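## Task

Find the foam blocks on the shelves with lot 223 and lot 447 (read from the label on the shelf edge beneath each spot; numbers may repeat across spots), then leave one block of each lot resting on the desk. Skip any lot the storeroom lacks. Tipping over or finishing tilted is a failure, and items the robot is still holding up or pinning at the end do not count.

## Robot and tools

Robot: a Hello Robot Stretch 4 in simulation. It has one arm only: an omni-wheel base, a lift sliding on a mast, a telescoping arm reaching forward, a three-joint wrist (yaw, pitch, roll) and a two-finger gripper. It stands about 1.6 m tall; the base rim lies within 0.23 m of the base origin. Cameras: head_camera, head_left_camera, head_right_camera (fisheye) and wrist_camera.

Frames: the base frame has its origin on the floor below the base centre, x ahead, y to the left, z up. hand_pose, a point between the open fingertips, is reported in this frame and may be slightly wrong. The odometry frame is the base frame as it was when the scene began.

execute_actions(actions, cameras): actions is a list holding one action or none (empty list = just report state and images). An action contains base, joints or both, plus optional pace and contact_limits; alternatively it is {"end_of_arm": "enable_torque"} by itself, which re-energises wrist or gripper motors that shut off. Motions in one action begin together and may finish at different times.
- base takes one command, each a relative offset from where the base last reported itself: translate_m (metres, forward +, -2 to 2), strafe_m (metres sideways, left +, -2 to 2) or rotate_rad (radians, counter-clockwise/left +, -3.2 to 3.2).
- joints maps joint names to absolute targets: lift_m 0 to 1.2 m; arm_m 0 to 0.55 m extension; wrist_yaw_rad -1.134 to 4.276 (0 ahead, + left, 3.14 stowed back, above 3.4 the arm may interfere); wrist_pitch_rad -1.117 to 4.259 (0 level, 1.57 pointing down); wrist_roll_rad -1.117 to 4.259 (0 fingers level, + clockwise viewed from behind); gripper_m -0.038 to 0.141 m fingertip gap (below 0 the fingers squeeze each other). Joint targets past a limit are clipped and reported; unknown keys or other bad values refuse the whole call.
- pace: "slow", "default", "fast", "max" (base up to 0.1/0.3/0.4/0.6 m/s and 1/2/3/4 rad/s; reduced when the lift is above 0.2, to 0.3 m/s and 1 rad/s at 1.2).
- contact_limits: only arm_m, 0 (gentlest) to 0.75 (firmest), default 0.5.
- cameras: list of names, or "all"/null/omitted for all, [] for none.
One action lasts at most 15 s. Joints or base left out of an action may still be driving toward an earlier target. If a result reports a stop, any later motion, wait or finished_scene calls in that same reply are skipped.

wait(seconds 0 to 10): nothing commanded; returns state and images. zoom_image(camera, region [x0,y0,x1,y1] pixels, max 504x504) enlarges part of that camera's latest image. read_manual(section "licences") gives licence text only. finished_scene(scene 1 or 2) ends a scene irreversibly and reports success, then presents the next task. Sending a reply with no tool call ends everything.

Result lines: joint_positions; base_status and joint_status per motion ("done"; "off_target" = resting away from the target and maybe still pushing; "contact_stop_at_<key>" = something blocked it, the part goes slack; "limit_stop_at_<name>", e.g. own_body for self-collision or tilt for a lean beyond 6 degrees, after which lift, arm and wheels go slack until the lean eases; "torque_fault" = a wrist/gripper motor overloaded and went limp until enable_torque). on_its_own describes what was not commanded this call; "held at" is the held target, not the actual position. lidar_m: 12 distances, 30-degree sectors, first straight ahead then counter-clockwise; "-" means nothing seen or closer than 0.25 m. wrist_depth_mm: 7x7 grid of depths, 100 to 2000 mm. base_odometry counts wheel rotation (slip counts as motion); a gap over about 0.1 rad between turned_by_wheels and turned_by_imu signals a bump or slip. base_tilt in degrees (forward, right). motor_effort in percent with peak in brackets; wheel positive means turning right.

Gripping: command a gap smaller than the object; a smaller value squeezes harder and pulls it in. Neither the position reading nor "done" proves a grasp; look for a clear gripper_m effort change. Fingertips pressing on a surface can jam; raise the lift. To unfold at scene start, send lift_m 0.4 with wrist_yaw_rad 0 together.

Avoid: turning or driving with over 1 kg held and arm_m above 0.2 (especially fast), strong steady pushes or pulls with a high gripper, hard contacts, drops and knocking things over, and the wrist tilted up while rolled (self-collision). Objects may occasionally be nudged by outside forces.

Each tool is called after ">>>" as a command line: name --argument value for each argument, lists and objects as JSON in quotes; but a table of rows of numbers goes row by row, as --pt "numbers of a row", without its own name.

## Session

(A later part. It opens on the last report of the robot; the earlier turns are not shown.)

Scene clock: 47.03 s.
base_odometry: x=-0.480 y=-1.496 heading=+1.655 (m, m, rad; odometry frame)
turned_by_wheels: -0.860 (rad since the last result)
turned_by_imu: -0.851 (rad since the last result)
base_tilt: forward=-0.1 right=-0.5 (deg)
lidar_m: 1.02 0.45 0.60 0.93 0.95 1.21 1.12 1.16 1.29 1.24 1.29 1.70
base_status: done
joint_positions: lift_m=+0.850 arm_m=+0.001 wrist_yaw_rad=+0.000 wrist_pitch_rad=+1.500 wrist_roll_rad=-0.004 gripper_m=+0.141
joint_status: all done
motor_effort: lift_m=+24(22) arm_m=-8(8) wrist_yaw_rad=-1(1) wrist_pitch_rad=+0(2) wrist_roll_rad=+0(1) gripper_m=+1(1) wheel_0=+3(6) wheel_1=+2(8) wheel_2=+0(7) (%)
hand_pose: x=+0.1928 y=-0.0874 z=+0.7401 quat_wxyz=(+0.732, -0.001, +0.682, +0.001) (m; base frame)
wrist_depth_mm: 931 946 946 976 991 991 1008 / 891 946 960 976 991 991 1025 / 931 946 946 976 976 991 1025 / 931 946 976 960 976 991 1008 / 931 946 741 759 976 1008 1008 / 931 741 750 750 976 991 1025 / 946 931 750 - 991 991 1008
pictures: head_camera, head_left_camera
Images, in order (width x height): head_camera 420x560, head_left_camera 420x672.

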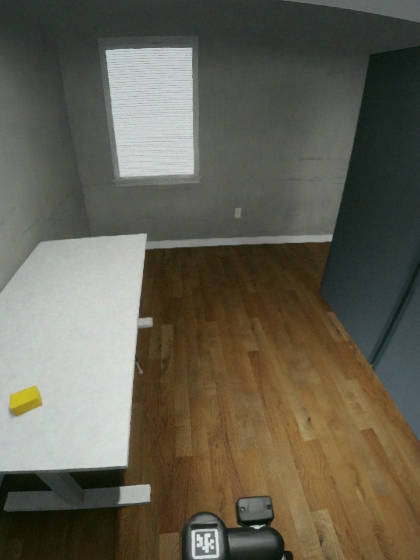

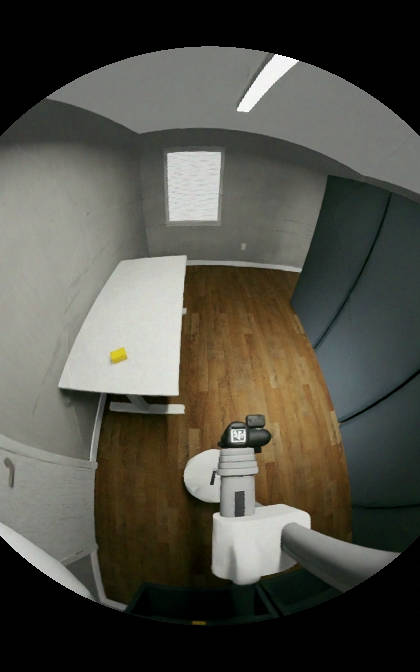

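>>> execute_actions --actions '[{"base":{"strafe_m":-0.42},"joints":{"lift_m":0.45}}]' --cameras '[]'

>>> execute_actions --actions '[{"base":{"translate_m":2.0},"pace":"fast"}]' --cameras '["head_camera","head_left_camera"]'

Scene clock: 50.20 s.
base_odometry: x=-0.061 y=-1.461 heading=+1.655 (m, m, rad; odometry frame)
turned_by_wheels: +0.000 (rad since the last result)
turned_by_imu: +0.000 (rad since the last result)
base_tilt: forward=-0.1 right=-0.4 (deg)
lidar_m: 3.12 0.93 0.76 1.33 1.44 1.18 1.09 1.15 0.87 0.83 0.86 1.14
base_status: done
joint_positions: lift_m=+0.450 arm_m=+0.001 wrist_yaw_rad=+0.000 wrist_pitch_rad=+1.500 wrist_roll_rad=-0.004 gripper_m=+0.141
joint_status: all done
motor_effort: lift_m=+14(21) arm_m=-8(8) wrist_yaw_rad=-2(1) wrist_pitch_rad=+1(2) wrist_roll_rad=+0(1) gripper_m=+0(0) wheel_0=+2(9) wheel_1=-1(11) wheel_2=-1(1) (%)
hand_pose: x=+0.1927 y=-0.0874 z=+0.3409 quat_wxyz=(+0.732, -0.001, +0.682, +0.001) (m; base frame)
wrist_depth_mm: 549 554 569 574 574 585 597 / 554 554 564 569 580 585 591 / 549 559 564 574 574 585 591 / 549 559 564 574 580 585 591 / 554 357 353 413 580 585 591 / 359 347 351 353 384 585 591 / 345 347 349 - 580 585 597
pictures: none
No camera images: the call's "cameras" was empty. Leave "cameras" out to get every camera's image.

Scene clock: 56.47 s.
base_odometry: x=-0.231 y=+0.532 heading=+1.655 (m, m, rad; odometry frame)
turned_by_wheels: +0.000 (rad since the last result)
turned_by_imu: +0.009 (rad since the last result)
base_tilt: forward=-0.1 right=-0.4 (deg)
lidar_m: 1.11 1.11 1.50 0.75 0.72 1.02 3.51 1.12 0.77 0.71 1.71 1.19
base_status: done
joint_positions: lift_m=+0.450 arm_m=+0.001 wrist_yaw_rad=+0.000 wrist_pitch_rad=+1.500 wrist_roll_rad=-0.004 gripper_m=+0.141
joint_status: not commanded
motor_effort: lift_m=+15(14) arm_m=-8(8) wrist_yaw_rad=-1(2) wrist_pitch_rad=+0(1) wrist_roll_rad=+0(1) gripper_m=-2(1) wheel_0=+1(7) wheel_1=+2(9) wheel_2=+2(12) (%)
hand_pose: x=+0.1927 y=-0.0874 z=+0.3408 quat_wxyz=(+0.732, -0.001, +0.682, +0.001) (m; base frame)
wrist_depth_mm: 554 554 564 569 580 585 591 / 549 564 569 574 574 580 585 / 554 554 564 574 580 580 591 / 549 559 564 569 580 585 591 / 549 359 355 410 580 585 591 / 359 347 353 355 382 585 585 / 343 349 351 - 585 585 597
pictures: head_camera, head_left_camera
Images, in order (width x height): head_camera 420x560, head_left_camera 420x672.

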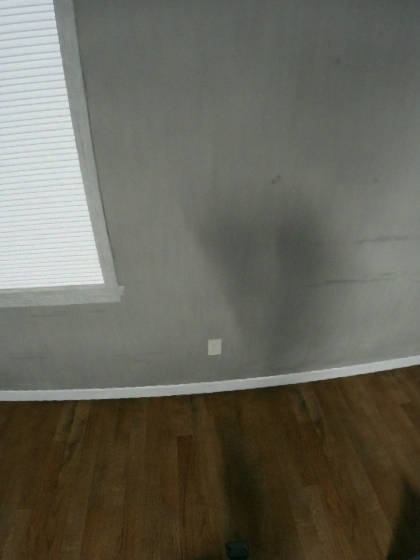

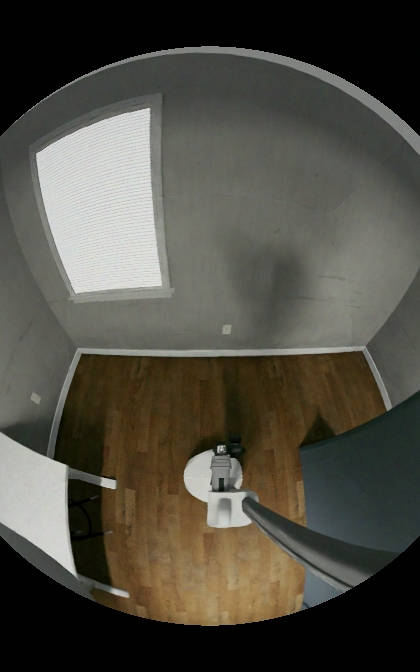

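>>> execute_actions --actions '[{"base":{"rotate_rad":0.07}}]' --cameras '[]'

>>> execute_actions --actions '[{"base":{"translate_m":0.6},"pace":"fast"}]' --cameras '[]'

>>> execute_actions --actions '[{"base":{"strafe_m":-1.4},"pace":"fast"}]' --cameras '["head_left_camera","head_right_camera"]'

Scene clock: 57.73 s.
base_odometry: x=-0.231 y=+0.532 heading=+1.725 (m, m, rad; odometry frame)
turned_by_wheels: +0.070 (rad since the last result)
turned_by_imu: +0.070 (rad since the last result)
base_tilt: forward=+0.0 right=-0.4 (deg)
lidar_m: 1.12 1.14 1.54 0.71 0.77 1.07 2.79 1.04 0.76 0.71 1.58 1.16
base_status: done
joint_positions: lift_m=+0.450 arm_m=+0.001 wrist_yaw_rad=+0.000 wrist_pitch_rad=+1.500 wrist_roll_rad=-0.004 gripper_m=+0.141
joint_status: not commanded
motor_effort: lift_m=+15(15) arm_m=-9(9) wrist_yaw_rad=-3(1) wrist_pitch_rad=+2(3) wrist_roll_rad=-1(0) gripper_m=+0(1) wheel_0=-2(5) wheel_1=-2(4) wheel_2=+0(5) (%)
hand_pose: x=+0.1927 y=-0.0874 z=+0.3408 quat_wxyz=(+0.732, -0.001, +0.682, +0.001) (m; base frame)
wrist_depth_mm: 549 559 564 574 580 585 591 / 549 559 564 574 574 585 591 / 554 564 564 574 580 591 591 / 554 554 564 569 580 591 591 / 554 357 353 413 574 585 591 / 362 347 349 353 384 585 591 / 347 347 349 - 580 585 591
pictures: none
No camera images: the call's "cameras" was empty. Leave "cameras" out to get every camera's image.

Scene clock: 60.60 s.
base_odometry: x=-0.323 y=+1.125 heading=+1.726 (m, m, rad; odometry frame)
turned_by_wheels: +0.000 (rad since the last result)
turned_by_imu: +0.003 (rad since the last result)
base_tilt: forward=+0.0 right=-0.4 (deg)
lidar_m: 0.50 0.55 0.73 1.49 0.97 1.07 2.78 1.09 0.88 1.93 0.74 0.54
base_status: done
joint_positions: lift_m=+0.450 arm_m=+0.001 wrist_yaw_rad=+0.000 wrist_pitch_rad=+1.500 wrist_roll_rad=-0.004 gripper_m=+0.141
joint_status: not commanded
motor_effort: lift_m=+15(15) arm_m=-8(8) wrist_yaw_rad=+0(0) wrist_pitch_rad=+1(1) wrist_roll_rad=+0(0) gripper_m=+0(1) wheel_0=+1(8) wheel_1=+2(11) wheel_2=+1(12) (%)
hand_pose: x=+0.1927 y=-0.0874 z=+0.3408 quat_wxyz=(+0.732, -0.001, +0.682, +0.001) (m; base frame)
wrist_depth_mm: 554 554 564 569 580 585 591 / 549 554 564 569 580 580 591 / 549 554 564 569 580 591 591 / 549 559 569 564 580 585 597 / 549 357 355 413 585 585 591 / 362 347 351 355 382 585 591 / 345 347 351 - 580 585 597
pictures: none
No camera images: the call's "cameras" was empty. Leave "cameras" out to get every camera's image.

Scene clock: 65.23 s.
base_odometry: x=+1.060 y=+1.340 heading=+1.726 (m, m, rad; odometry frame)
turned_by_wheels: +0.000 (rad since the last result)
turned_by_imu: -0.002 (rad since the last result)
base_tilt: forward=+0.0 right=-0.5 (deg)
lidar_m: 0.47 0.49 0.75 2.15 0.70 0.50 0.73 1.17 0.80 0.80 0.69 0.51
base_status: done
joint_positions: lift_m=+0.450 arm_m=+0.001 wrist_yaw_rad=+0.000 wrist_pitch_rad=+1.500 wrist_roll_rad=-0.004 gripper_m=+0.141
joint_status: not commanded
motor_effort: lift_m=+15(15) arm_m=-8(9) wrist_yaw_rad=-3(2) wrist_pitch_rad=+1(1) wrist_roll_rad=-1(0) gripper_m=+1(1) wheel_0=-1(12) wheel_1=+3(14) wheel_2=+0(2) (%)
hand_pose: x=+0.1927 y=-0.0874 z=+0.3408 quat_wxyz=(+0.732, -0.001, +0.682, +0.001) (m; base frame)
wrist_depth_mm: 549 554 569 574 574 585 591 / 554 559 569 569 580 585 585 / 554 559 564 569 580 585 591 / 554 559 569 569 574 585 591 / 554 357 355 415 580 585 591 / 362 349 349 355 384 585 591 / 345 347 351 - 580 580 591
pictures: head_left_camera, head_right_camera
Images, in order (width x height): head_left_camera 420x672, head_right_camera 420x672.

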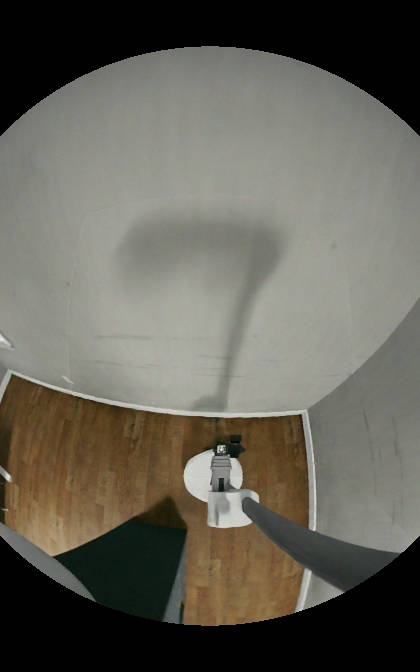

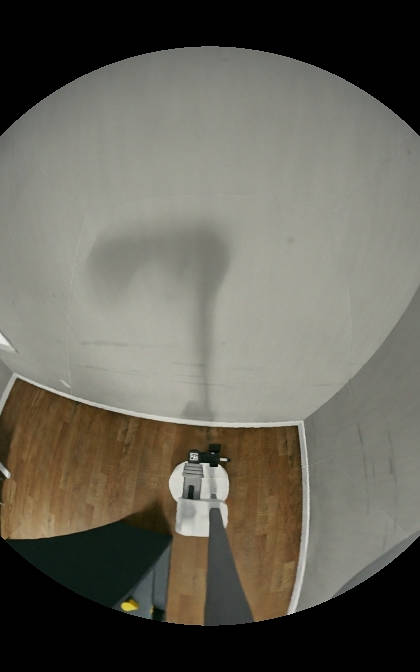

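>>> execute_actions --actions '[{"base":{"strafe_m":-0.25}}]' --cameras '[]'

>>> execute_actions --actions '[{"base":{"rotate_rad":1.59}}]' --cameras '[]'

>>> execute_actions --actions '[{"base":{"strafe_m":0.95},"joints":{"wrist_pitch_rad":0.15,"lift_m":0.5},"pace":"fast"}]'

Scene clock: 67.73 s.
base_odometry: x=+1.307 y=+1.379 heading=+1.726 (m, m, rad; odometry frame)
turned_by_wheels: +0.000 (rad since the last result)
turned_by_imu: +0.000 (rad since the last result)
base_tilt: forward=+0.0 right=-0.4 (deg)
lidar_m: 0.48 0.49 0.71 2.05 0.70 0.64 1.89 0.83 0.58 0.55 0.59 0.51
base_status: done
joint_positions: lift_m=+0.450 arm_m=+0.001 wrist_yaw_rad=+0.000 wrist_pitch_rad=+1.500 wrist_roll_rad=-0.004 gripper_m=+0.141
joint_status: not commanded
motor_effort: lift_m=+15(15) arm_m=-8(8) wrist_yaw_rad=+0(1) wrist_pitch_rad=+0(2) wrist_roll_rad=-1(1) gripper_m=-1(0) wheel_0=-1(10) wheel_1=-2(10) wheel_2=+0(1) (%)
hand_pose: x=+0.1927 y=-0.0874 z=+0.3408 quat_wxyz=(+0.732, -0.001, +0.682, +0.001) (m; base frame)
wrist_depth_mm: 554 554 564 574 574 580 591 / 554 554 569 569 574 591 591 / 549 559 559 574 580 585 597 / 554 554 564 569 574 585 597 / 554 359 355 413 580 585 591 / 362 347 351 355 384 585 597 / 345 347 351 - 580 591 591
pictures: none
No camera images: the call's "cameras" was empty. Leave "cameras" out to get every camera's image.

Scene clock: 69.80 s.
base_odometry: x=+1.307 y=+1.379 heading=-2.968 (m, m, rad; odometry frame)
turned_by_wheels: +1.589 (rad since the last result)
turned_by_imu: +1.576 (rad since the last result)
base_tilt: forward=+0.0 right=-0.5 (deg)
lidar_m: 2.35 0.64 0.64 1.98 0.79 0.60 0.56 0.59 0.50 0.48 0.52 0.75
base_status: done
joint_positions: lift_m=+0.450 arm_m=+0.001 wrist_yaw_rad=+0.000 wrist_pitch_rad=+1.500 wrist_roll_rad=-0.004 gripper_m=+0.141
joint_status: not commanded
motor_effort: lift_m=+15(15) arm_m=-8(8) wrist_yaw_rad=-1(0) wrist_pitch_rad=-1(2) wrist_roll_rad=-1(1) gripper_m=-2(0) wheel_0=-3(8) wheel_1=-3(5) wheel_2=-1(7) (%)
hand_pose: x=+0.1927 y=-0.0874 z=+0.3408 quat_wxyz=(+0.732, -0.001, +0.682, +0.001) (m; base frame)
wrist_depth_mm: 549 559 564 569 574 585 574 / 554 559 569 574 574 585 585 / 549 559 564 569 574 585 580 / 554 559 564 569 580 585 574 / 549 359 355 410 580 585 574 / 362 349 351 355 384 585 569 / 345 347 349 - 580 585 559
pictures: none
No camera images: the call's "cameras" was empty. Leave "cameras" out to get every camera's image.

Scene clock: 73.33 s.
torque_fault: wrist_yaw_rad switched itself off since the last result.
base_odometry: x=+1.471 y=+0.443 heading=-2.968 (m, m, rad; odometry frame)
turned_by_wheels: +0.000 (rad since the last result)
turned_by_imu: -0.121 (rad since the last result)
base_tilt: forward=+0.0 right=-0.5 (deg)
lidar_m: 0.36 0.38 0.51 1.25 0.92 0.61 0.57 0.59 0.76 1.38 1.43 0.41
base_status: done
joint_positions: lift_m=+0.500 arm_m=+0.000 wrist_yaw_rad=-0.302 wrist_pitch_rad=+0.153 wrist_roll_rad=-0.004 gripper_m=+0.141
joint_status: all done
on_its_own: wrist_yaw_rad is off since a torque_fault, until you send "end_of_arm": "enable_torque" (your +0.000 is given up)
motor_effort: lift_m=+24(25) arm_m=-2(8) wrist_yaw_rad=+0(99) wrist_pitch_rad=-8(20) wrist_roll_rad=-2(2) gripper_m=-1(1) wheel_0=+1(18) wheel_1=-3(14) wheel_2=-1(19) (%)
hand_pose: x=+0.4175 y=-0.1682 z=+0.6340 quat_wxyz=(+0.986, +0.010, +0.076, -0.150) (m; base frame)
wrist_depth_mm: 525 559 621 549 375 287 1229 / 535 580 634 564 384 297 1255 / 554 597 647 585 394 306 1229 / 559 615 676 597 399 319 1229 / 492 492 512 512 410 325 1281 / 349 325 330 332 332 343 1281 / 283 278 294 - 314 1042 1118
pictures: head_camera, head_left_camera, head_right_camera, wrist_camera
camera_calibration (this result's frames):
wrist_camera: T_world_to_cam=[[-0.331117, -0.943273, 0.0244542, -0.0456737], [-0.185481, 0.0396551, -0.981847, 0.756501], [0.92518, -0.329643, -0.188089, -0.0927998], [0, 0, 0, 1]] pos_world=[0.211049, -0.103673, 0.726431]
Images, in order (width x height): head_camera 420x560, head_left_camera 420x672, head_right_camera 420x672, wrist_camera 616x392.

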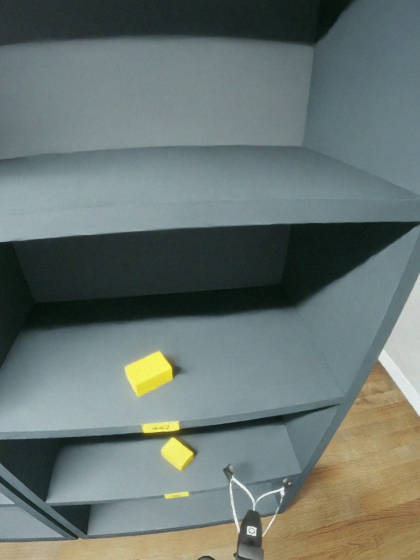

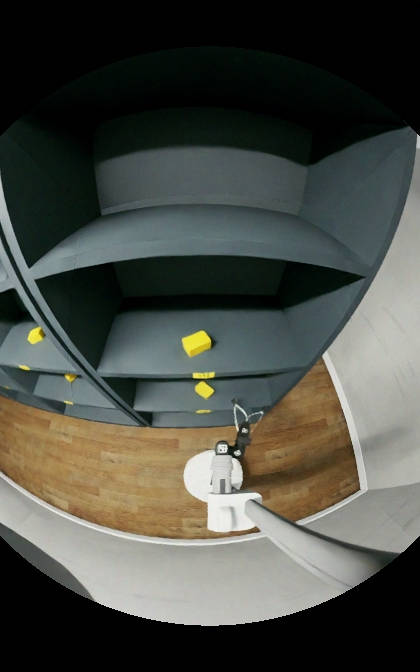

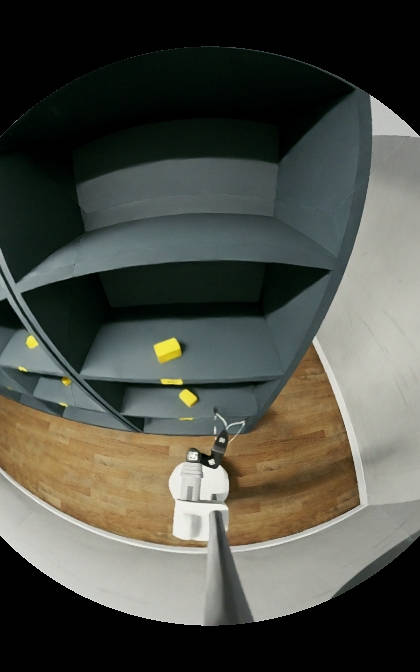

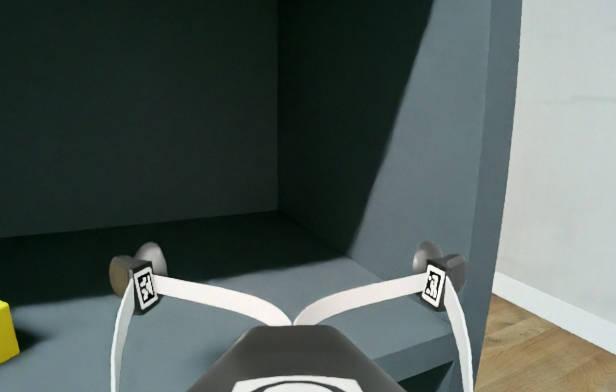

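>>> execute_actions --actions '[{"base":{"translate_m":-0.22},"pace":"slow"}]' --cameras '[]'

>>> execute_actions --actions '[{"end_of_arm":"enable_torque"}]' --cameras '[]'

>>> execute_actions --actions '[{"base":{"rotate_rad":0.12},"joints":{"wrist_yaw_rad":0,"wrist_pitch_rad":0.6}}]' --cameras '["head_camera","wrist_camera","head_left_camera"]'

>>> zoom_image --camera "head_camera" --region '[0,300,300,480]'

Scene clock: 77.33 s.
base_odometry: x=+1.688 y=+0.481 heading=-2.969 (m, m, rad; odometry frame)
turned_by_wheels: +0.000 (rad since the last result)
turned_by_imu: +0.001 (rad since the last result)
base_tilt: forward=+0.0 right=-0.5 (deg)
lidar_m: 0.59 0.58 0.79 1.88 0.60 0.37 0.35 0.36 0.47 1.12 1.45 0.64
base_status: done
joint_positions: lift_m=+0.500 arm_m=+0.000 wrist_yaw_rad=-0.302 wrist_pitch_rad=+0.153 wrist_roll_rad=-0.004 gripper_m=+0.141
joint_status: not commanded
on_its_own: wrist_yaw_rad is off since a torque_fault, until you send "end_of_arm": "enable_torque" (your +0.000 is given up)
motor_effort: lift_m=+23(23) arm_m=-2(2) wrist_yaw_rad=-1(3) wrist_pitch_rad=-7(8) wrist_roll_rad=-3(1) gripper_m=-1(0) wheel_0=-3(6) wheel_1=-2(6) wheel_2=+1(7) (%)
hand_pose: x=+0.4175 y=-0.1682 z=+0.6340 quat_wxyz=(+0.986, +0.010, +0.076, -0.150) (m; base frame)
wrist_depth_mm: 691 759 809 591 1863 1464 1229 / 707 768 842 609 1863 1537 1229 / 732 788 866 621 1921 1537 1255 / 732 798 842 640 1863 1576 1255 / 442 500 508 530 1708 1537 1281 / 397 407 931 549 1255 1336 1281 / 809 891 960 - 1138 1078 1118
pictures: none
No camera images: the call's "cameras" was empty. Leave "cameras" out to get every camera's image.

Scene clock: 77.63 s.
base_odometry: x=+1.688 y=+0.481 heading=-2.969 (m, m, rad; odometry frame)
turned_by_wheels: +0.000 (rad since the last result)
turned_by_imu: +0.000 (rad since the last result)
base_tilt: forward=+0.0 right=-0.5 (deg)
lidar_m: 0.60 0.61 0.82 1.88 0.59 0.40 0.34 0.37 0.48 1.13 1.48 0.65
base_status: not commanded
joint_positions: lift_m=+0.500 arm_m=+0.000 wrist_yaw_rad=-0.302 wrist_pitch_rad=+0.153 wrist_roll_rad=-0.004 gripper_m=+0.141
joint_status: not commanded
end_of_arm: enable_torque: each motor that was off is on again
on_its_own: wrist_yaw_rad is held at -0.302, not at your +0.000, since a torque_fault
motor_effort: lift_m=+23(23) arm_m=-2(2) wrist_yaw_rad=+0(2) wrist_pitch_rad=-6(8) wrist_roll_rad=-1(3) gripper_m=+1(1) wheel_0=-3(3) wheel_1=-2(2) wheel_2=+1(1) (%)
hand_pose: x=+0.4175 y=-0.1682 z=+0.6340 quat_wxyz=(+0.986, +0.010, +0.076, -0.150) (m; base frame)
wrist_depth_mm: 691 750 809 591 1863 1499 1229 / 707 768 842 603 1863 1499 1281 / 732 798 866 627 1983 1537 1255 / 732 788 842 634 1921 1576 1281 / 442 500 512 530 1756 1537 1281 / 392 407 904 549 1281 1308 1281 / 820 891 976 - 1160 1098 1118
pictures: none
No camera images: the call's "cameras" was empty. Leave "cameras" out to get every camera's image.

Scene clock: 78.47 s.
base_odometry: x=+1.687 y=+0.481 heading=-2.849 (m, m, rad; odometry frame)
turned_by_wheels: +0.120 (rad since the last result)
turned_by_imu: +0.119 (rad since the last result)
base_tilt: forward=+0.0 right=-0.4 (deg)
lidar_m: 0.58 0.65 0.89 1.28 0.48 0.37 0.34 0.37 0.54 1.40 1.51 0.61
base_status: done
joint_positions: lift_m=+0.500 arm_m=+0.000 wrist_yaw_rad=+0.000 wrist_pitch_rad=+0.602 wrist_roll_rad=-0.004 gripper_m=+0.141
joint_status: all done
motor_effort: lift_m=+24(23) arm_m=-2(1) wrist_yaw_rad=-1(6) wrist_pitch_rad=-3(6) wrist_roll_rad=-2(1) gripper_m=+0(0) wheel_0=-2(7) wheel_1=-3(8) wheel_2=+0(4) (%)
hand_pose: x=+0.4090 y=-0.0875 z=+0.5146 quat_wxyz=(+0.955, -0.002, +0.296, +0.000) (m; base frame)
wrist_depth_mm: 517 544 442 549 564 564 449 / 397 399 402 402 404 418 407 / 788 960 931 946 946 580 449 / 788 931 960 976 946 627 1060 / 759 809 820 831 842 609 946 / 683 676 668 683 676 691 820 / 691 691 699 - 707 707 715
pictures: head_camera, head_left_camera, wrist_camera
camera_calibration (this result's frames):
wrist_camera: T_world_to_cam=[[-0.0222408, -0.999042, 0.0376886, -0.107519], [-0.596127, -0.017011, -0.80271, 0.705354], [0.802582, -0.0403201, -0.595178, 0.204152], [0, 0, 0, 1]] pos_world=[0.254241, -0.0871863, 0.691754]
Images, in order (width x height): head_camera 420x560, head_left_camera 420x672, wrist_camera 616x392.

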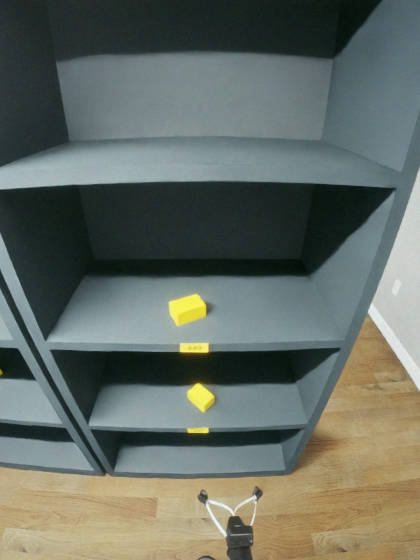

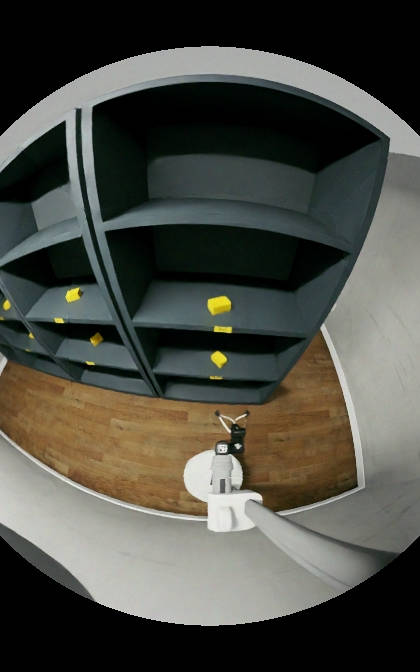

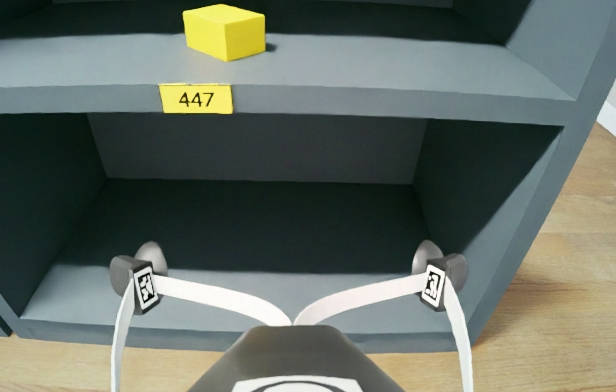

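Region (0, 300, 300, 480) of head_camera's 420x560 image, scaled by 1.680, with more detail than that image has; it fills the top 302 rows of this view, and the rest is white.

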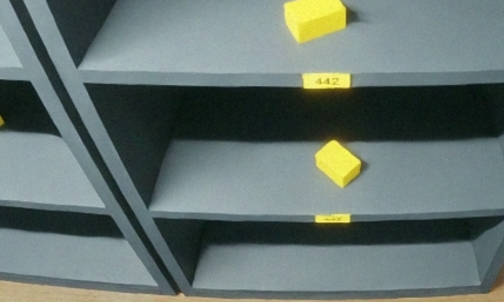

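>>> execute_actions --actions '[{"base":{"strafe_m":0.09},"joints":{"lift_m":0.57,"wrist_pitch_rad":0.45}}]' --cameras '["wrist_camera"]'

>>> execute_actions --actions '[{"joints":{"arm_m":0.25}}]' --cameras '["wrist_camera"]'

Scene clock: 80.40 s.
base_odometry: x=+1.713 y=+0.395 heading=-2.849 (m, m, rad; odometry frame)
turned_by_wheels: +0.000 (rad since the last result)
turned_by_imu: +0.001 (rad since the last result)
base_tilt: forward=+0.0 right=-0.4 (deg)
lidar_m: 0.60 0.64 0.94 1.28 0.50 0.35 0.35 0.37 0.55 1.49 1.60 0.61
base_status: done
joint_positions: lift_m=+0.570 arm_m=+0.000 wrist_yaw_rad=+0.000 wrist_pitch_rad=+0.453 wrist_roll_rad=-0.004 gripper_m=+0.141
joint_status: all done
motor_effort: lift_m=+24(26) arm_m=-2(2) wrist_yaw_rad=+1(2) wrist_pitch_rad=-6(7) wrist_roll_rad=-1(1) gripper_m=+1(2) wheel_0=+0(10) wheel_1=+0(11) wheel_2=+0(0) (%)
hand_pose: x=+0.4306 y=-0.0874 z=+0.6216 quat_wxyz=(+0.975, -0.002, +0.224, +0.000) (m; base frame)
wrist_depth_mm: 627 750 768 768 778 750 564 / 634 798 820 809 820 798 569 / 574 621 627 549 640 661 569 / 455 462 466 473 480 484 488 / 654 842 1025 1042 1042 707 544 / 640 831 854 866 854 723 569 / 634 759 788 - 809 759 609
pictures: wrist_camera
camera_calibration (this result's frames):
wrist_camera: T_world_to_cam=[[-0.0271988, -0.99905, 0.0340389, -0.106576], [-0.470382, -0.0172549, -0.882294, 0.799456], [0.882044, -0.0400086, -0.469466, 0.138147], [0, 0, 0, 1]] pos_world=[0.251299, -0.0871533, 0.773839]
Images, in order (width x height): wrist_camera 616x392.

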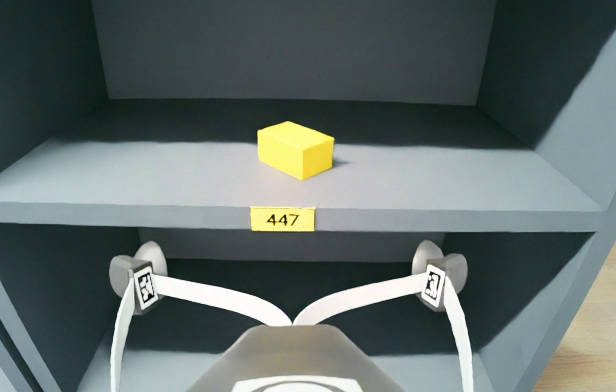

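Scene clock: 82.27 s.
base_odometry: x=+1.713 y=+0.395 heading=-2.849 (m, m, rad; odometry frame)
turned_by_wheels: +0.000 (rad since the last result)
turned_by_imu: +0.001 (rad since the last result)
base_tilt: forward=+0.0 right=-0.4 (deg)
lidar_m: 0.58 0.64 0.95 1.26 0.48 0.36 0.33 0.38 0.54 1.50 1.60 0.62
base_status: not commanded
joint_positions: lift_m=+0.570 arm_m=+0.249 wrist_yaw_rad=+0.000 wrist_pitch_rad=+0.452 wrist_roll_rad=-0.004 gripper_m=+0.141
joint_status: all done
motor_effort: lift_m=+24(24) arm_m=+8(10) wrist_yaw_rad=-3(0) wrist_pitch_rad=-5(5) wrist_roll_rad=-1(2) gripper_m=+0(3) wheel_0=+0(0) wheel_1=+0(0) wheel_2=+0(1) (%)
hand_pose: x=+0.6789 y=-0.0874 z=+0.6218 quat_wxyz=(+0.975, -0.002, +0.224, +0.000) (m; base frame)
wrist_depth_mm: 539 535 539 539 539 539 539 / 564 580 580 580 580 580 564 / 574 603 603 615 603 621 574 / 452 459 466 469 477 480 484 / 362 364 357 303 375 379 379 / 296 285 289 272 290 301 310 / 260 257 268 - 273 264 271
pictures: wrist_camera
camera_calibration (this result's frames):
wrist_camera: T_world_to_cam=[[-0.0270327, -0.999055, 0.0340257, -0.0998843], [-0.469944, -0.0173411, -0.882526, 0.916208], [0.882282, -0.0398473, -0.469031, -0.0812259], [0, 0, 0, 1]] pos_world=[0.49953, -0.0871386, 0.773878]
Images, in order (width x height): wrist_camera 616x392.

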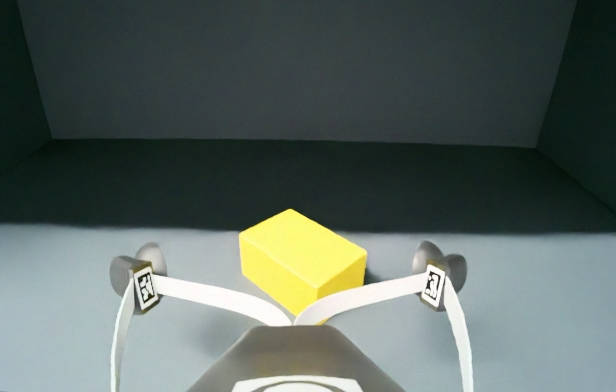

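>>> execute_actions --actions '[{"joints":{"arm_m":0.335,"lift_m":0.545}}]' --cameras '[]'

>>> execute_actions --actions '[{"joints":{"lift_m":0.515}}]' --cameras '["wrist_camera"]'

>>> execute_actions --actions '[{"joints":{"gripper_m":0.015}}]' --cameras '["wrist_camera"]'

>>> execute_actions --actions '[{"joints":{"lift_m":0.56}}]' --cameras '["wrist_camera"]'

Scene clock: 84.00 s.
base_odometry: x=+1.713 y=+0.395 heading=-2.849 (m, m, rad; odometry frame)
turned_by_wheels: +0.000 (rad since the last result)
turned_by_imu: +0.001 (rad since the last result)
base_tilt: forward=+0.0 right=-0.4 (deg)
lidar_m: 0.59 0.65 0.92 1.29 0.51 0.36 0.34 0.35 0.55 1.50 1.59 0.61
base_status: not commanded
joint_positions: lift_m=+0.545 arm_m=+0.334 wrist_yaw_rad=+0.000 wrist_pitch_rad=+0.452 wrist_roll_rad=-0.004 gripper_m=+0.141
joint_status: all done
motor_effort: lift_m=+14(21) arm_m=+8(9) wrist_yaw_rad=-1(1) wrist_pitch_rad=-5(5) wrist_roll_rad=-2(2) gripper_m=+0(2) wheel_0=+0(0) wheel_1=+0(0) wheel_2=+0(0) (%)
hand_pose: x=+0.7639 y=-0.0874 z=+0.5976 quat_wxyz=(+0.975, -0.002, +0.224, +0.000) (m; base frame)
wrist_depth_mm: 459 459 466 462 466 462 466 / 488 492 492 496 496 496 496 / 512 517 517 525 530 530 530 / 407 410 413 421 427 433 436 / 322 325 330 334 338 340 342 / 266 255 232 205 213 270 279 / 232 230 239 - 236 237 -
pictures: none
No camera images: the call's "cameras" was empty. Leave "cameras" out to get every camera's image.

Scene clock: 84.93 s.
base_odometry: x=+1.713 y=+0.395 heading=-2.849 (m, m, rad; odometry frame)
turned_by_wheels: +0.000 (rad since the last result)
turned_by_imu: +0.000 (rad since the last result)
base_tilt: forward=+0.0 right=-0.5 (deg)
lidar_m: 0.58 0.64 0.90 1.27 0.50 0.37 0.33 0.37 0.55 1.49 1.60 0.62
base_status: not commanded
joint_positions: lift_m=+0.515 arm_m=+0.334 wrist_yaw_rad=+0.000 wrist_pitch_rad=+0.452 wrist_roll_rad=-0.004 gripper_m=+0.141
joint_status: all done
motor_effort: lift_m=+14(14) arm_m=+8(8) wrist_yaw_rad=-2(2) wrist_pitch_rad=-5(4) wrist_roll_rad=-2(2) gripper_m=+1(1) wheel_0=+0(0) wheel_1=+0(0) wheel_2=+0(0) (%)
hand_pose: x=+0.7639 y=-0.0874 z=+0.5676 quat_wxyz=(+0.975, -0.002, +0.224, +0.000) (m; base frame)
wrist_depth_mm: 455 459 466 462 466 462 466 / 488 492 492 496 500 496 496 / 469 477 477 484 492 504 517 / 349 351 355 359 366 368 373 / 277 279 263 215 278 291 291 / 228 219 220 173 200 231 239 / 200 198 205 - 208 203 -
pictures: wrist_camera
camera_calibration (this result's frames):
wrist_camera: T_world_to_cam=[[-0.0270927, -0.999054, 0.0340269, -0.0957142], [-0.469986, -0.0173121, -0.882504, 0.908369], [0.882258, -0.0399015, -0.469072, -0.181588], [0, 0, 0, 1]] pos_world=[0.584535, -0.0871435, 0.719718]
Images, in order (width x height): wrist_camera 616x392.

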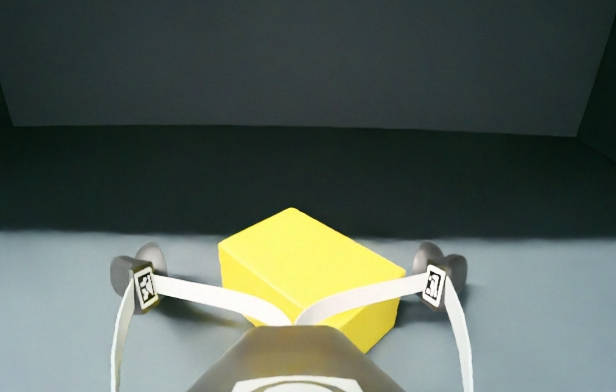

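Scene clock: 87.17 s.
base_odometry: x=+1.713 y=+0.395 heading=-2.849 (m, m, rad; odometry frame)
turned_by_wheels: +0.000 (rad since the last result)
turned_by_imu: +0.001 (rad since the last result)
base_tilt: forward=+0.0 right=-0.4 (deg)
lidar_m: 0.59 0.60 0.92 1.24 0.50 0.37 0.34 0.37 0.53 1.49 1.59 0.62
base_status: not commanded
joint_positions: lift_m=+0.515 arm_m=+0.334 wrist_yaw_rad=+0.000 wrist_pitch_rad=+0.452 wrist_roll_rad=-0.004 gripper_m=+0.015
joint_status: all done
motor_effort: lift_m=+14(14) arm_m=+8(8) wrist_yaw_rad=-2(2) wrist_pitch_rad=-6(5) wrist_roll_rad=-1(2) gripper_m=-18(20) wheel_0=+0(0) wheel_1=+0(0) wheel_2=+1(0) (%)
hand_pose: x=+0.7639 y=-0.0874 z=+0.5676 quat_wxyz=(+0.975, -0.002, +0.224, +0.000) (m; base frame)
wrist_depth_mm: 462 459 466 462 462 462 466 / 492 492 496 496 496 496 496 / 473 473 477 480 492 504 517 / 345 351 355 359 364 368 373 / 276 279 223 205 290 290 291 / 227 217 189 175 186 230 239 / 200 197 205 - 209 202 -
pictures: wrist_camera
camera_calibration (this result's frames):
wrist_camera: T_world_to_cam=[[-0.0270896, -0.999054, 0.0340292, -0.0957174], [-0.470057, -0.0173124, -0.882466, 0.908379], [0.88222, -0.0399014, -0.469143, -0.18152], [0, 0, 0, 1]] pos_world=[0.584538, -0.0871435, 0.719712]
Images, in order (width x height): wrist_camera 616x392.

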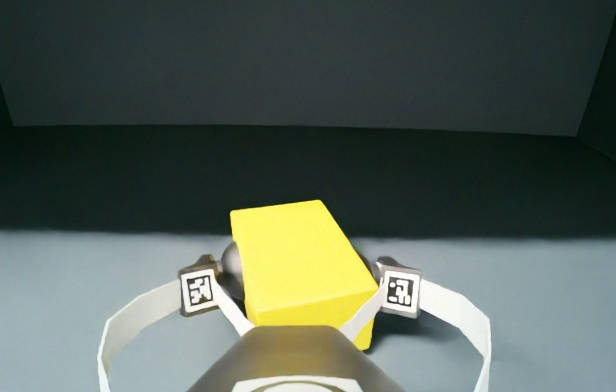

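Scene clock: 88.23 s.
base_odometry: x=+1.713 y=+0.395 heading=-2.849 (m, m, rad; odometry frame)
turned_by_wheels: +0.000 (rad since the last result)
turned_by_imu: +0.000 (rad since the last result)
base_tilt: forward=+0.0 right=-0.5 (deg)
lidar_m: 0.59 0.64 0.94 1.26 0.47 0.37 0.32 0.36 0.56 1.49 1.59 0.63
base_status: not commanded
joint_positions: lift_m=+0.560 arm_m=+0.334 wrist_yaw_rad=+0.000 wrist_pitch_rad=+0.452 wrist_roll_rad=-0.004 gripper_m=+0.015
joint_status: all done
motor_effort: lift_m=+25(25) arm_m=+8(8) wrist_yaw_rad=-2(2) wrist_pitch_rad=-7(6) wrist_roll_rad=-1(2) gripper_m=-19(20) wheel_0=+0(0) wheel_1=+0(0) wheel_2=+0(0) (%)
hand_pose: x=+0.7639 y=-0.0874 z=+0.6117 quat_wxyz=(+0.975, -0.002, +0.224, +0.000) (m; base frame)
wrist_depth_mm: 462 459 466 466 466 462 466 / 488 492 496 496 496 500 492 / 521 525 525 530 535 539 544 / 433 436 442 449 455 459 462 / 343 349 223 205 359 362 362 / 282 272 190 175 186 286 296 / 248 246 255 - 262 252 257
pictures: wrist_camera
camera_calibration (this result's frames):
wrist_camera: T_world_to_cam=[[-0.0270833, -0.999054, 0.0340344, -0.0972257], [-0.470225, -0.0173123, -0.882377, 0.947334], [0.882131, -0.0399015, -0.469311, -0.160654], [0, 0, 0, 1]] pos_world=[0.584544, -0.0871435, 0.763818]
Images, in order (width x height): wrist_camera 616x392.

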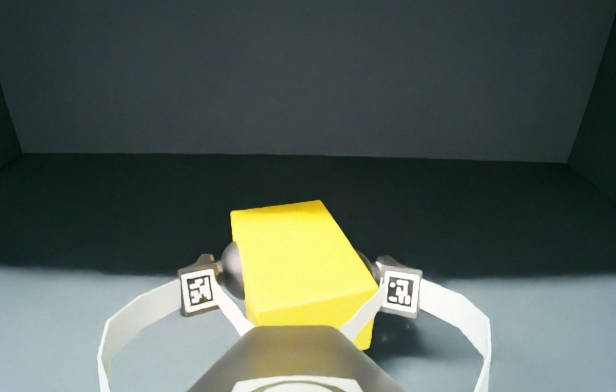

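>>> execute_actions --actions '[{"joints":{"arm_m":0.0}}]' --cameras '[]'

>>> execute_actions --actions '[{"base":{"strafe_m":-1.0},"joints":{"wrist_pitch_rad":1.3},"pace":"fast"}]' --cameras '["head_camera","head_left_camera"]'

Scene clock: 91.20 s.
base_odometry: x=+1.713 y=+0.395 heading=-2.849 (m, m, rad; odometry frame)
turned_by_wheels: +0.000 (rad since the last result)
turned_by_imu: +0.001 (rad since the last result)
base_tilt: forward=+0.0 right=-0.5 (deg)
lidar_m: 0.59 0.65 0.89 1.29 0.52 0.35 0.33 0.37 0.54 1.51 1.58 0.61
base_status: not commanded
joint_positions: lift_m=+0.560 arm_m=+0.001 wrist_yaw_rad=+0.000 wrist_pitch_rad=+0.453 wrist_roll_rad=-0.004 gripper_m=+0.015
joint_status: all done
motor_effort: lift_m=+25(25) arm_m=-8(10) wrist_yaw_rad=-1(2) wrist_pitch_rad=-6(8) wrist_roll_rad=-1(3) gripper_m=-19(20) wheel_0=+0(0) wheel_1=+0(0) wheel_2=+1(1) (%)
hand_pose: x=+0.4318 y=-0.0875 z=+0.6115 quat_wxyz=(+0.974, -0.002, +0.225, +0.000) (m; base frame)
wrist_depth_mm: 627 759 768 778 768 750 564 / 634 798 809 820 809 798 569 / 574 591 597 603 609 627 559 / 459 452 455 452 459 462 469 / 654 976 224 205 1025 798 564 / 647 768 190 175 186 683 574 / 640 741 778 - 798 723 615
pictures: none
No camera images: the call's "cameras" was empty. Leave "cameras" out to get every camera's image.

Scene clock: 94.83 s.
base_odometry: x=+1.425 y=+1.352 heading=-2.849 (m, m, rad; odometry frame)
turned_by_wheels: +0.000 (rad since the last result)
turned_by_imu: -0.002 (rad since the last result)
base_tilt: forward=+0.0 right=-0.4 (deg)
lidar_m: 2.34 0.75 0.88 1.42 0.55 0.41 0.39 0.42 0.51 0.49 0.53 0.76
base_status: done
joint_positions: lift_m=+0.560 arm_m=+0.001 wrist_yaw_rad=+0.000 wrist_pitch_rad=+1.301 wrist_roll_rad=-0.004 gripper_m=+0.015
joint_status: all done
motor_effort: lift_m=+24(25) arm_m=-8(8) wrist_yaw_rad=-1(1) wrist_pitch_rad=-1(3) wrist_roll_rad=-2(1) gripper_m=-16(20) wheel_0=-3(11) wheel_1=+3(13) wheel_2=+1(2) (%)
hand_pose: x=+0.2493 y=-0.0874 z=+0.4598 quat_wxyz=(+0.796, -0.001, +0.605, +0.001) (m; base frame)
wrist_depth_mm: 750 750 768 768 788 788 634 / 723 723 732 750 759 778 640 / 707 715 723 732 750 750 627 / 683 691 699 699 715 732 634 / 661 668 223 206 699 699 615 / 640 455 189 175 186 676 609 / 634 439 442 - 661 661 603
pictures: head_camera, head_left_camera
Images, in order (width x height): head_camera 420x560, head_left_camera 420x672.

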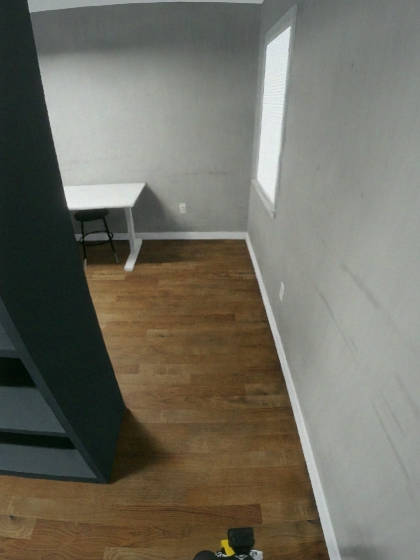

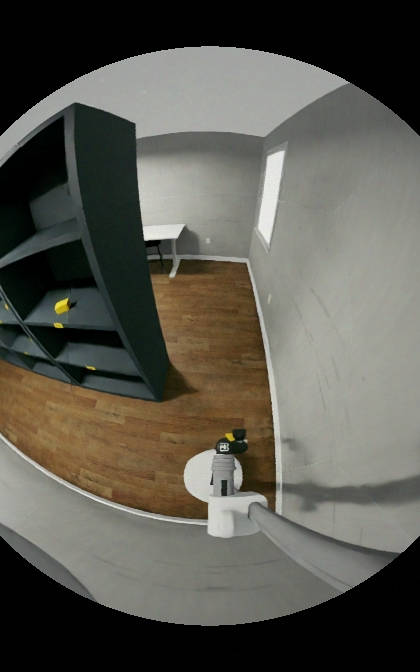

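>>> execute_actions --actions '[{"base":{"translate_m":1.75},"pace":"fast"}]' --cameras '["head_camera","head_left_camera"]'

Scene clock: 100.83 s.
base_odometry: x=-0.250 y=+0.847 heading=-2.849 (m, m, rad; odometry frame)
turned_by_wheels: +0.000 (rad since the last result)
turned_by_imu: +0.008 (rad since the last result)
base_tilt: forward=-0.1 right=-0.5 (deg)
lidar_m: 1.55 0.95 1.20 2.34 0.93 0.78 2.07 0.80 0.59 0.55 0.61 0.83
base_status: done
joint_positions: lift_m=+0.560 arm_m=+0.001 wrist_yaw_rad=+0.000 wrist_pitch_rad=+1.301 wrist_roll_rad=-0.004 gripper_m=+0.015
joint_status: not commanded
motor_effort: lift_m=+24(24) arm_m=-9(8) wrist_yaw_rad=-1(1) wrist_pitch_rad=-1(3) wrist_roll_rad=-2(1) gripper_m=-19(19) wheel_0=+2(9) wheel_1=+3(10) wheel_2=+0(11) (%)
hand_pose: x=+0.2493 y=-0.0874 z=+0.4598 quat_wxyz=(+0.796, -0.001, +0.605, +0.001) (m; base frame)
wrist_depth_mm: 750 759 759 768 778 798 732 / 723 732 750 750 768 768 723 / 707 707 723 723 741 750 723 / 683 691 699 699 723 723 707 / 661 668 224 205 691 707 699 / 640 455 190 175 186 676 683 / 634 439 442 - 661 668 661
pictures: head_camera, head_left_camera
Images, in order (width x height): head_camera 420x560, head_left_camera 420x672.

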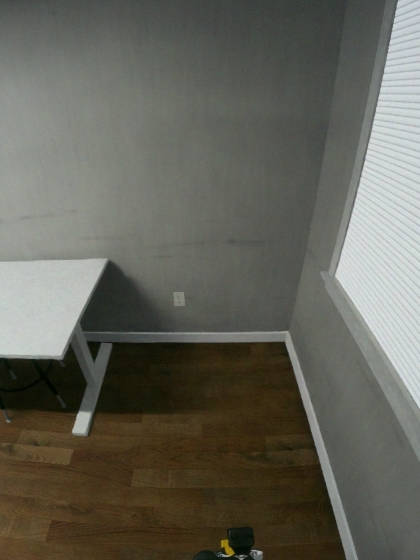

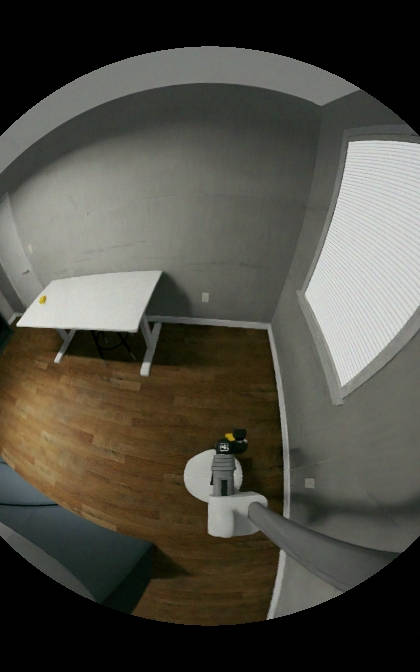

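>>> execute_actions --actions '[{"base":{"strafe_m":0.95},"joints":{"wrist_pitch_rad":0.45,"lift_m":0.82}}]' --cameras '["head_camera"]'

>>> execute_actions --actions '[{"base":{"translate_m":0.3},"joints":{"arm_m":0.32}}]' --cameras '["head_camera","wrist_camera"]'

Scene clock: 105.63 s.
base_odometry: x=+0.024 y=-0.063 heading=-2.849 (m, m, rad; odometry frame)
turned_by_wheels: +0.000 (rad since the last result)
turned_by_imu: +0.004 (rad since the last result)
base_tilt: forward=-0.1 right=-0.4 (deg)
lidar_m: 0.78 0.86 1.22 2.18 0.88 0.66 0.63 0.66 1.58 1.52 1.60 0.83
base_status: done
joint_positions: lift_m=+0.820 arm_m=+0.001 wrist_yaw_rad=+0.000 wrist_pitch_rad=+0.453 wrist_roll_rad=-0.004 gripper_m=+0.015
joint_status: all done
motor_effort: lift_m=+24(27) arm_m=-8(8) wrist_yaw_rad=+0(0) wrist_pitch_rad=-7(14) wrist_roll_rad=-2(1) gripper_m=-20(18) wheel_0=-1(9) wheel_1=+1(11) wheel_2=+0(0) (%)
hand_pose: x=+0.4318 y=-0.0874 z=+0.8716 quat_wxyz=(+0.974, -0.002, +0.224, +0.000) (m; base frame)
wrist_depth_mm: 1255 1281 1281 1308 1308 1281 1281 / 1229 1205 1229 1205 1336 1366 1366 / 778 778 788 809 809 1464 1464 / 1618 946 866 676 1618 1576 1618 / 1576 1576 224 206 1661 1661 1618 / 1281 1205 190 175 186 1308 1336 / 1138 1118 1182 - 1182 1138 1160
pictures: head_camera
Images, in order (width x height): head_camera 420x560.

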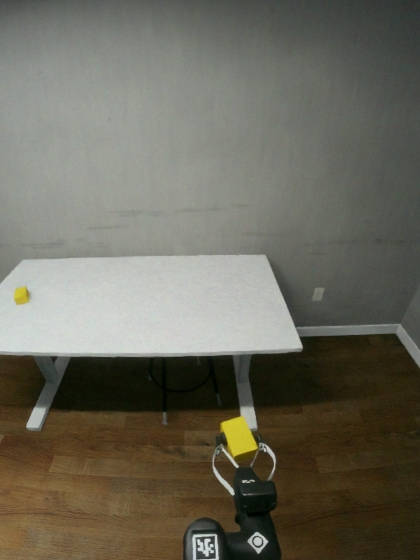

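Scene clock: 108.10 s.
base_odometry: x=-0.263 y=-0.150 heading=-2.848 (m, m, rad; odometry frame)
turned_by_wheels: +0.000 (rad since the last result)
turned_by_imu: +0.003 (rad since the last result)
base_tilt: forward=+0.0 right=-0.5 (deg)
lidar_m: 0.52 0.54 0.77 2.71 1.29 0.97 0.93 0.98 1.57 1.50 1.59 0.51
base_status: done
joint_positions: lift_m=+0.820 arm_m=+0.319 wrist_yaw_rad=+0.000 wrist_pitch_rad=+0.453 wrist_roll_rad=-0.004 gripper_m=+0.015
joint_status: all done
motor_effort: lift_m=+24(24) arm_m=+8(8) wrist_yaw_rad=+0(3) wrist_pitch_rad=-6(7) wrist_roll_rad=-1(2) gripper_m=-19(19) wheel_0=+3(7) wheel_1=+2(7) wheel_2=+0(10) (%)
hand_pose: x=+0.7489 y=-0.0874 z=+0.8717 quat_wxyz=(+0.975, -0.002, +0.224, +0.001) (m; base frame)
wrist_depth_mm: 699 707 699 707 707 707 715 / 750 759 750 750 750 759 759 / 788 788 798 788 788 809 809 / 569 580 585 591 597 640 891 / 455 462 224 205 477 480 946 / 377 359 190 176 186 379 394 / 330 325 340 - 345 334 342
pictures: head_camera, wrist_camera
camera_calibration (this result's frames):
wrist_camera: T_world_to_cam=[[-0.0269274, -0.999058, 0.0340429, -0.106567], [-0.470336, -0.0173881, -0.882316, 1.16975], [0.882076, -0.0397701, -0.469425, -0.0252464], [0, 0, 0, 1]] pos_world=[0.569578, -0.0871312, 1.02387]
Images, in order (width x height): head_camera 420x560, wrist_camera 616x392.

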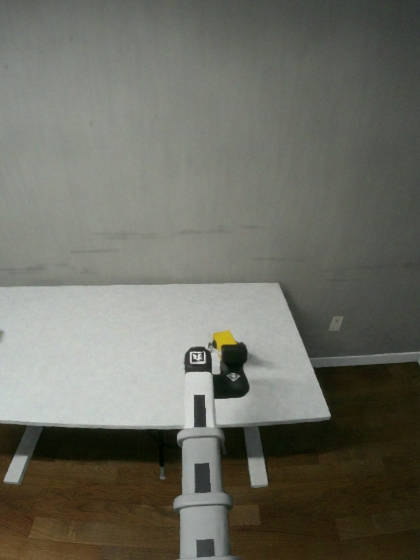

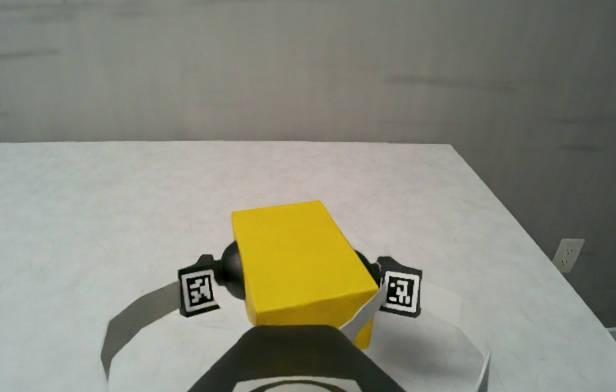

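>>> execute_actions --actions '[{"joints":{"lift_m":0.712}}]' --cameras '[]'

>>> execute_actions --actions '[{"joints":{"gripper_m":0.12}}]' --cameras '[]'

>>> execute_actions --actions '[{"joints":{"lift_m":0.82}}]' --cameras '[]'

>>> execute_actions --actions '[{"joints":{"arm_m":0},"pace":"fast"}]' --cameras '["head_camera","head_left_camera"]'

Scene clock: 109.90 s.
base_odometry: x=-0.263 y=-0.150 heading=-2.848 (m, m, rad; odometry frame)
turned_by_wheels: +0.000 (rad since the last result)
turned_by_imu: +0.001 (rad since the last result)
base_tilt: forward=+0.0 right=-0.5 (deg)
lidar_m: 0.52 0.57 0.78 2.71 1.31 0.95 0.92 0.97 1.59 1.48 1.61 0.55
base_status: not commanded
joint_positions: lift_m=+0.712 arm_m=+0.319 wrist_yaw_rad=+0.000 wrist_pitch_rad=+0.453 wrist_roll_rad=-0.004 gripper_m=+0.015
joint_status: all done
motor_effort: lift_m=+14(22) arm_m=+8(8) wrist_yaw_rad=-2(3) wrist_pitch_rad=-5(6) wrist_roll_rad=-2(1) gripper_m=-20(18) wheel_0=+2(2) wheel_1=+2(2) wheel_2=+0(0) (%)
hand_pose: x=+0.7489 y=-0.0874 z=+0.7645 quat_wxyz=(+0.975, -0.002, +0.224, +0.001) (m; base frame)
wrist_depth_mm: 707 707 707 723 707 699 707 / 723 732 732 741 741 750 750 / 492 496 500 508 517 530 809 / 366 370 377 384 384 392 394 / 291 296 224 205 306 307 309 / 240 230 189 175 186 245 253 / 211 208 216 - 221 214 -
pictures: none
No camera images: the call's "cameras" was empty. Leave "cameras" out to get every camera's image.

Scene clock: 111.80 s.
base_odometry: x=-0.263 y=-0.150 heading=-2.848 (m, m, rad; odometry frame)
turned_by_wheels: +0.000 (rad since the last result)
turned_by_imu: +0.001 (rad since the last result)
base_tilt: forward=-0.1 right=-0.4 (deg)
lidar_m: 0.52 0.56 0.77 2.69 1.28 0.96 0.92 0.97 1.58 1.51 1.58 0.54
base_status: not commanded
joint_positions: lift_m=+0.712 arm_m=+0.319 wrist_yaw_rad=+0.000 wrist_pitch_rad=+0.453 wrist_roll_rad=-0.004 gripper_m=+0.120
joint_status: all done
motor_effort: lift_m=+14(14) arm_m=+8(8) wrist_yaw_rad=-3(3) wrist_pitch_rad=-6(6) wrist_roll_rad=-1(1) gripper_m=+0(22) wheel_0=+2(2) wheel_1=+2(2) wheel_2=+0(0) (%)
hand_pose: x=+0.7489 y=-0.0874 z=+0.7645 quat_wxyz=(+0.975, -0.002, +0.224, +0.001) (m; base frame)
wrist_depth_mm: 699 707 707 707 707 707 707 / 723 732 741 732 732 750 750 / 496 496 508 512 517 530 809 / 366 373 377 382 387 389 394 / 291 296 251 232 306 307 309 / 241 235 225 194 236 253 252 / 211 208 217 - 222 214 -
pictures: none
No camera images: the call's "cameras" was empty. Leave "cameras" out to get every camera's image.

Scene clock: 113.27 s.
base_odometry: x=-0.263 y=-0.150 heading=-2.848 (m, m, rad; odometry frame)
turned_by_wheels: +0.000 (rad since the last result)
turned_by_imu: +0.001 (rad since the last result)
base_tilt: forward=+0.0 right=-0.5 (deg)
lidar_m: 0.51 0.55 0.80 2.68 1.30 0.95 0.92 0.98 1.59 1.50 1.61 0.56
base_status: not commanded
joint_positions: lift_m=+0.820 arm_m=+0.319 wrist_yaw_rad=+0.000 wrist_pitch_rad=+0.453 wrist_roll_rad=-0.004 gripper_m=+0.120
joint_status: all done
motor_effort: lift_m=+24(25) arm_m=+8(8) wrist_yaw_rad=-1(1) wrist_pitch_rad=-6(6) wrist_roll_rad=+0(1) gripper_m=-2(1) wheel_0=+2(2) wheel_1=+2(2) wheel_2=+0(0) (%)
hand_pose: x=+0.7489 y=-0.0874 z=+0.8717 quat_wxyz=(+0.975, -0.002, +0.224, +0.001) (m; base frame)
wrist_depth_mm: 707 699 707 715 707 707 715 / 750 759 759 759 750 750 750 / 778 788 798 788 798 820 809 / 574 580 591 597 597 647 891 / 455 462 469 477 477 480 946 / 375 368 364 382 370 394 394 / 330 327 342 - 347 336 342
pictures: none
No camera images: the call's "cameras" was empty. Leave "cameras" out to get every camera's image.

Scene clock: 115.00 s.
base_odometry: x=-0.263 y=-0.150 heading=-2.848 (m, m, rad; odometry frame)
turned_by_wheels: +0.000 (rad since the last result)
turned_by_imu: +0.001 (rad since the last result)
base_tilt: forward=-0.1 right=-0.5 (deg)
lidar_m: 0.52 0.55 0.77 2.69 1.28 0.97 0.93 1.00 1.58 1.51 1.58 0.53
base_status: not commanded
joint_positions: lift_m=+0.820 arm_m=+0.001 wrist_yaw_rad=+0.000 wrist_pitch_rad=+0.452 wrist_roll_rad=-0.004 gripper_m=+0.120
joint_status: all done
motor_effort: lift_m=+24(24) arm_m=-9(8) wrist_yaw_rad=-1(3) wrist_pitch_rad=-5(5) wrist_roll_rad=-2(1) gripper_m=-2(2) wheel_0=+2(2) wheel_1=+2(2) wheel_2=+0(0) (%)
hand_pose: x=+0.4318 y=-0.0875 z=+0.8717 quat_wxyz=(+0.975, -0.002, +0.224, +0.000) (m; base frame)
wrist_depth_mm: 991 976 991 1008 1008 991 991 / 1025 1042 1042 1060 1042 1060 1060 / 788 788 788 798 820 1182 1160 / 580 585 597 549 603 647 1229 / 455 466 469 480 480 484 1336 / 404 404 410 410 410 430 1229 / 1118 1078 1182 - 1160 1138 1182
pictures: head_camera, head_left_camera
Images, in order (width x height): head_camera 420x560, head_left_camera 420x672.

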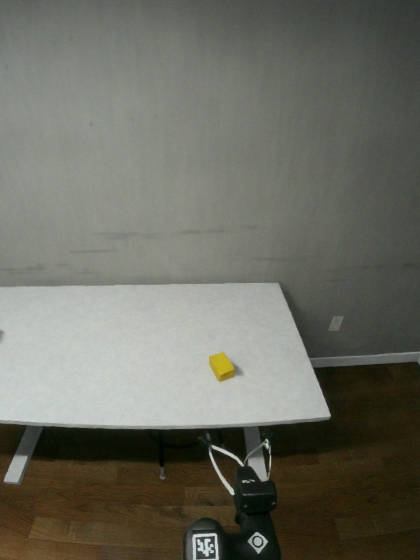

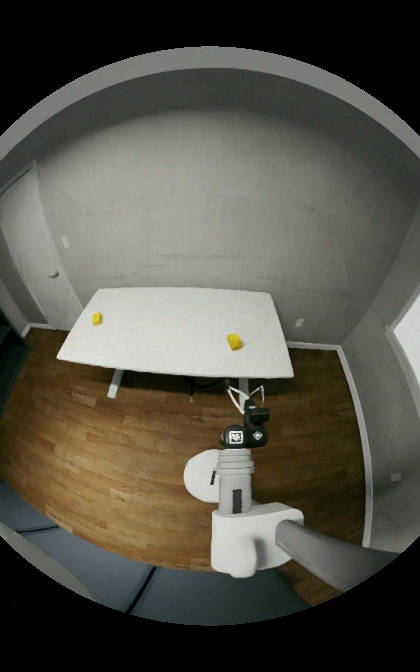

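>>> finished_scene --scene 2

The scene is finished: the task was done.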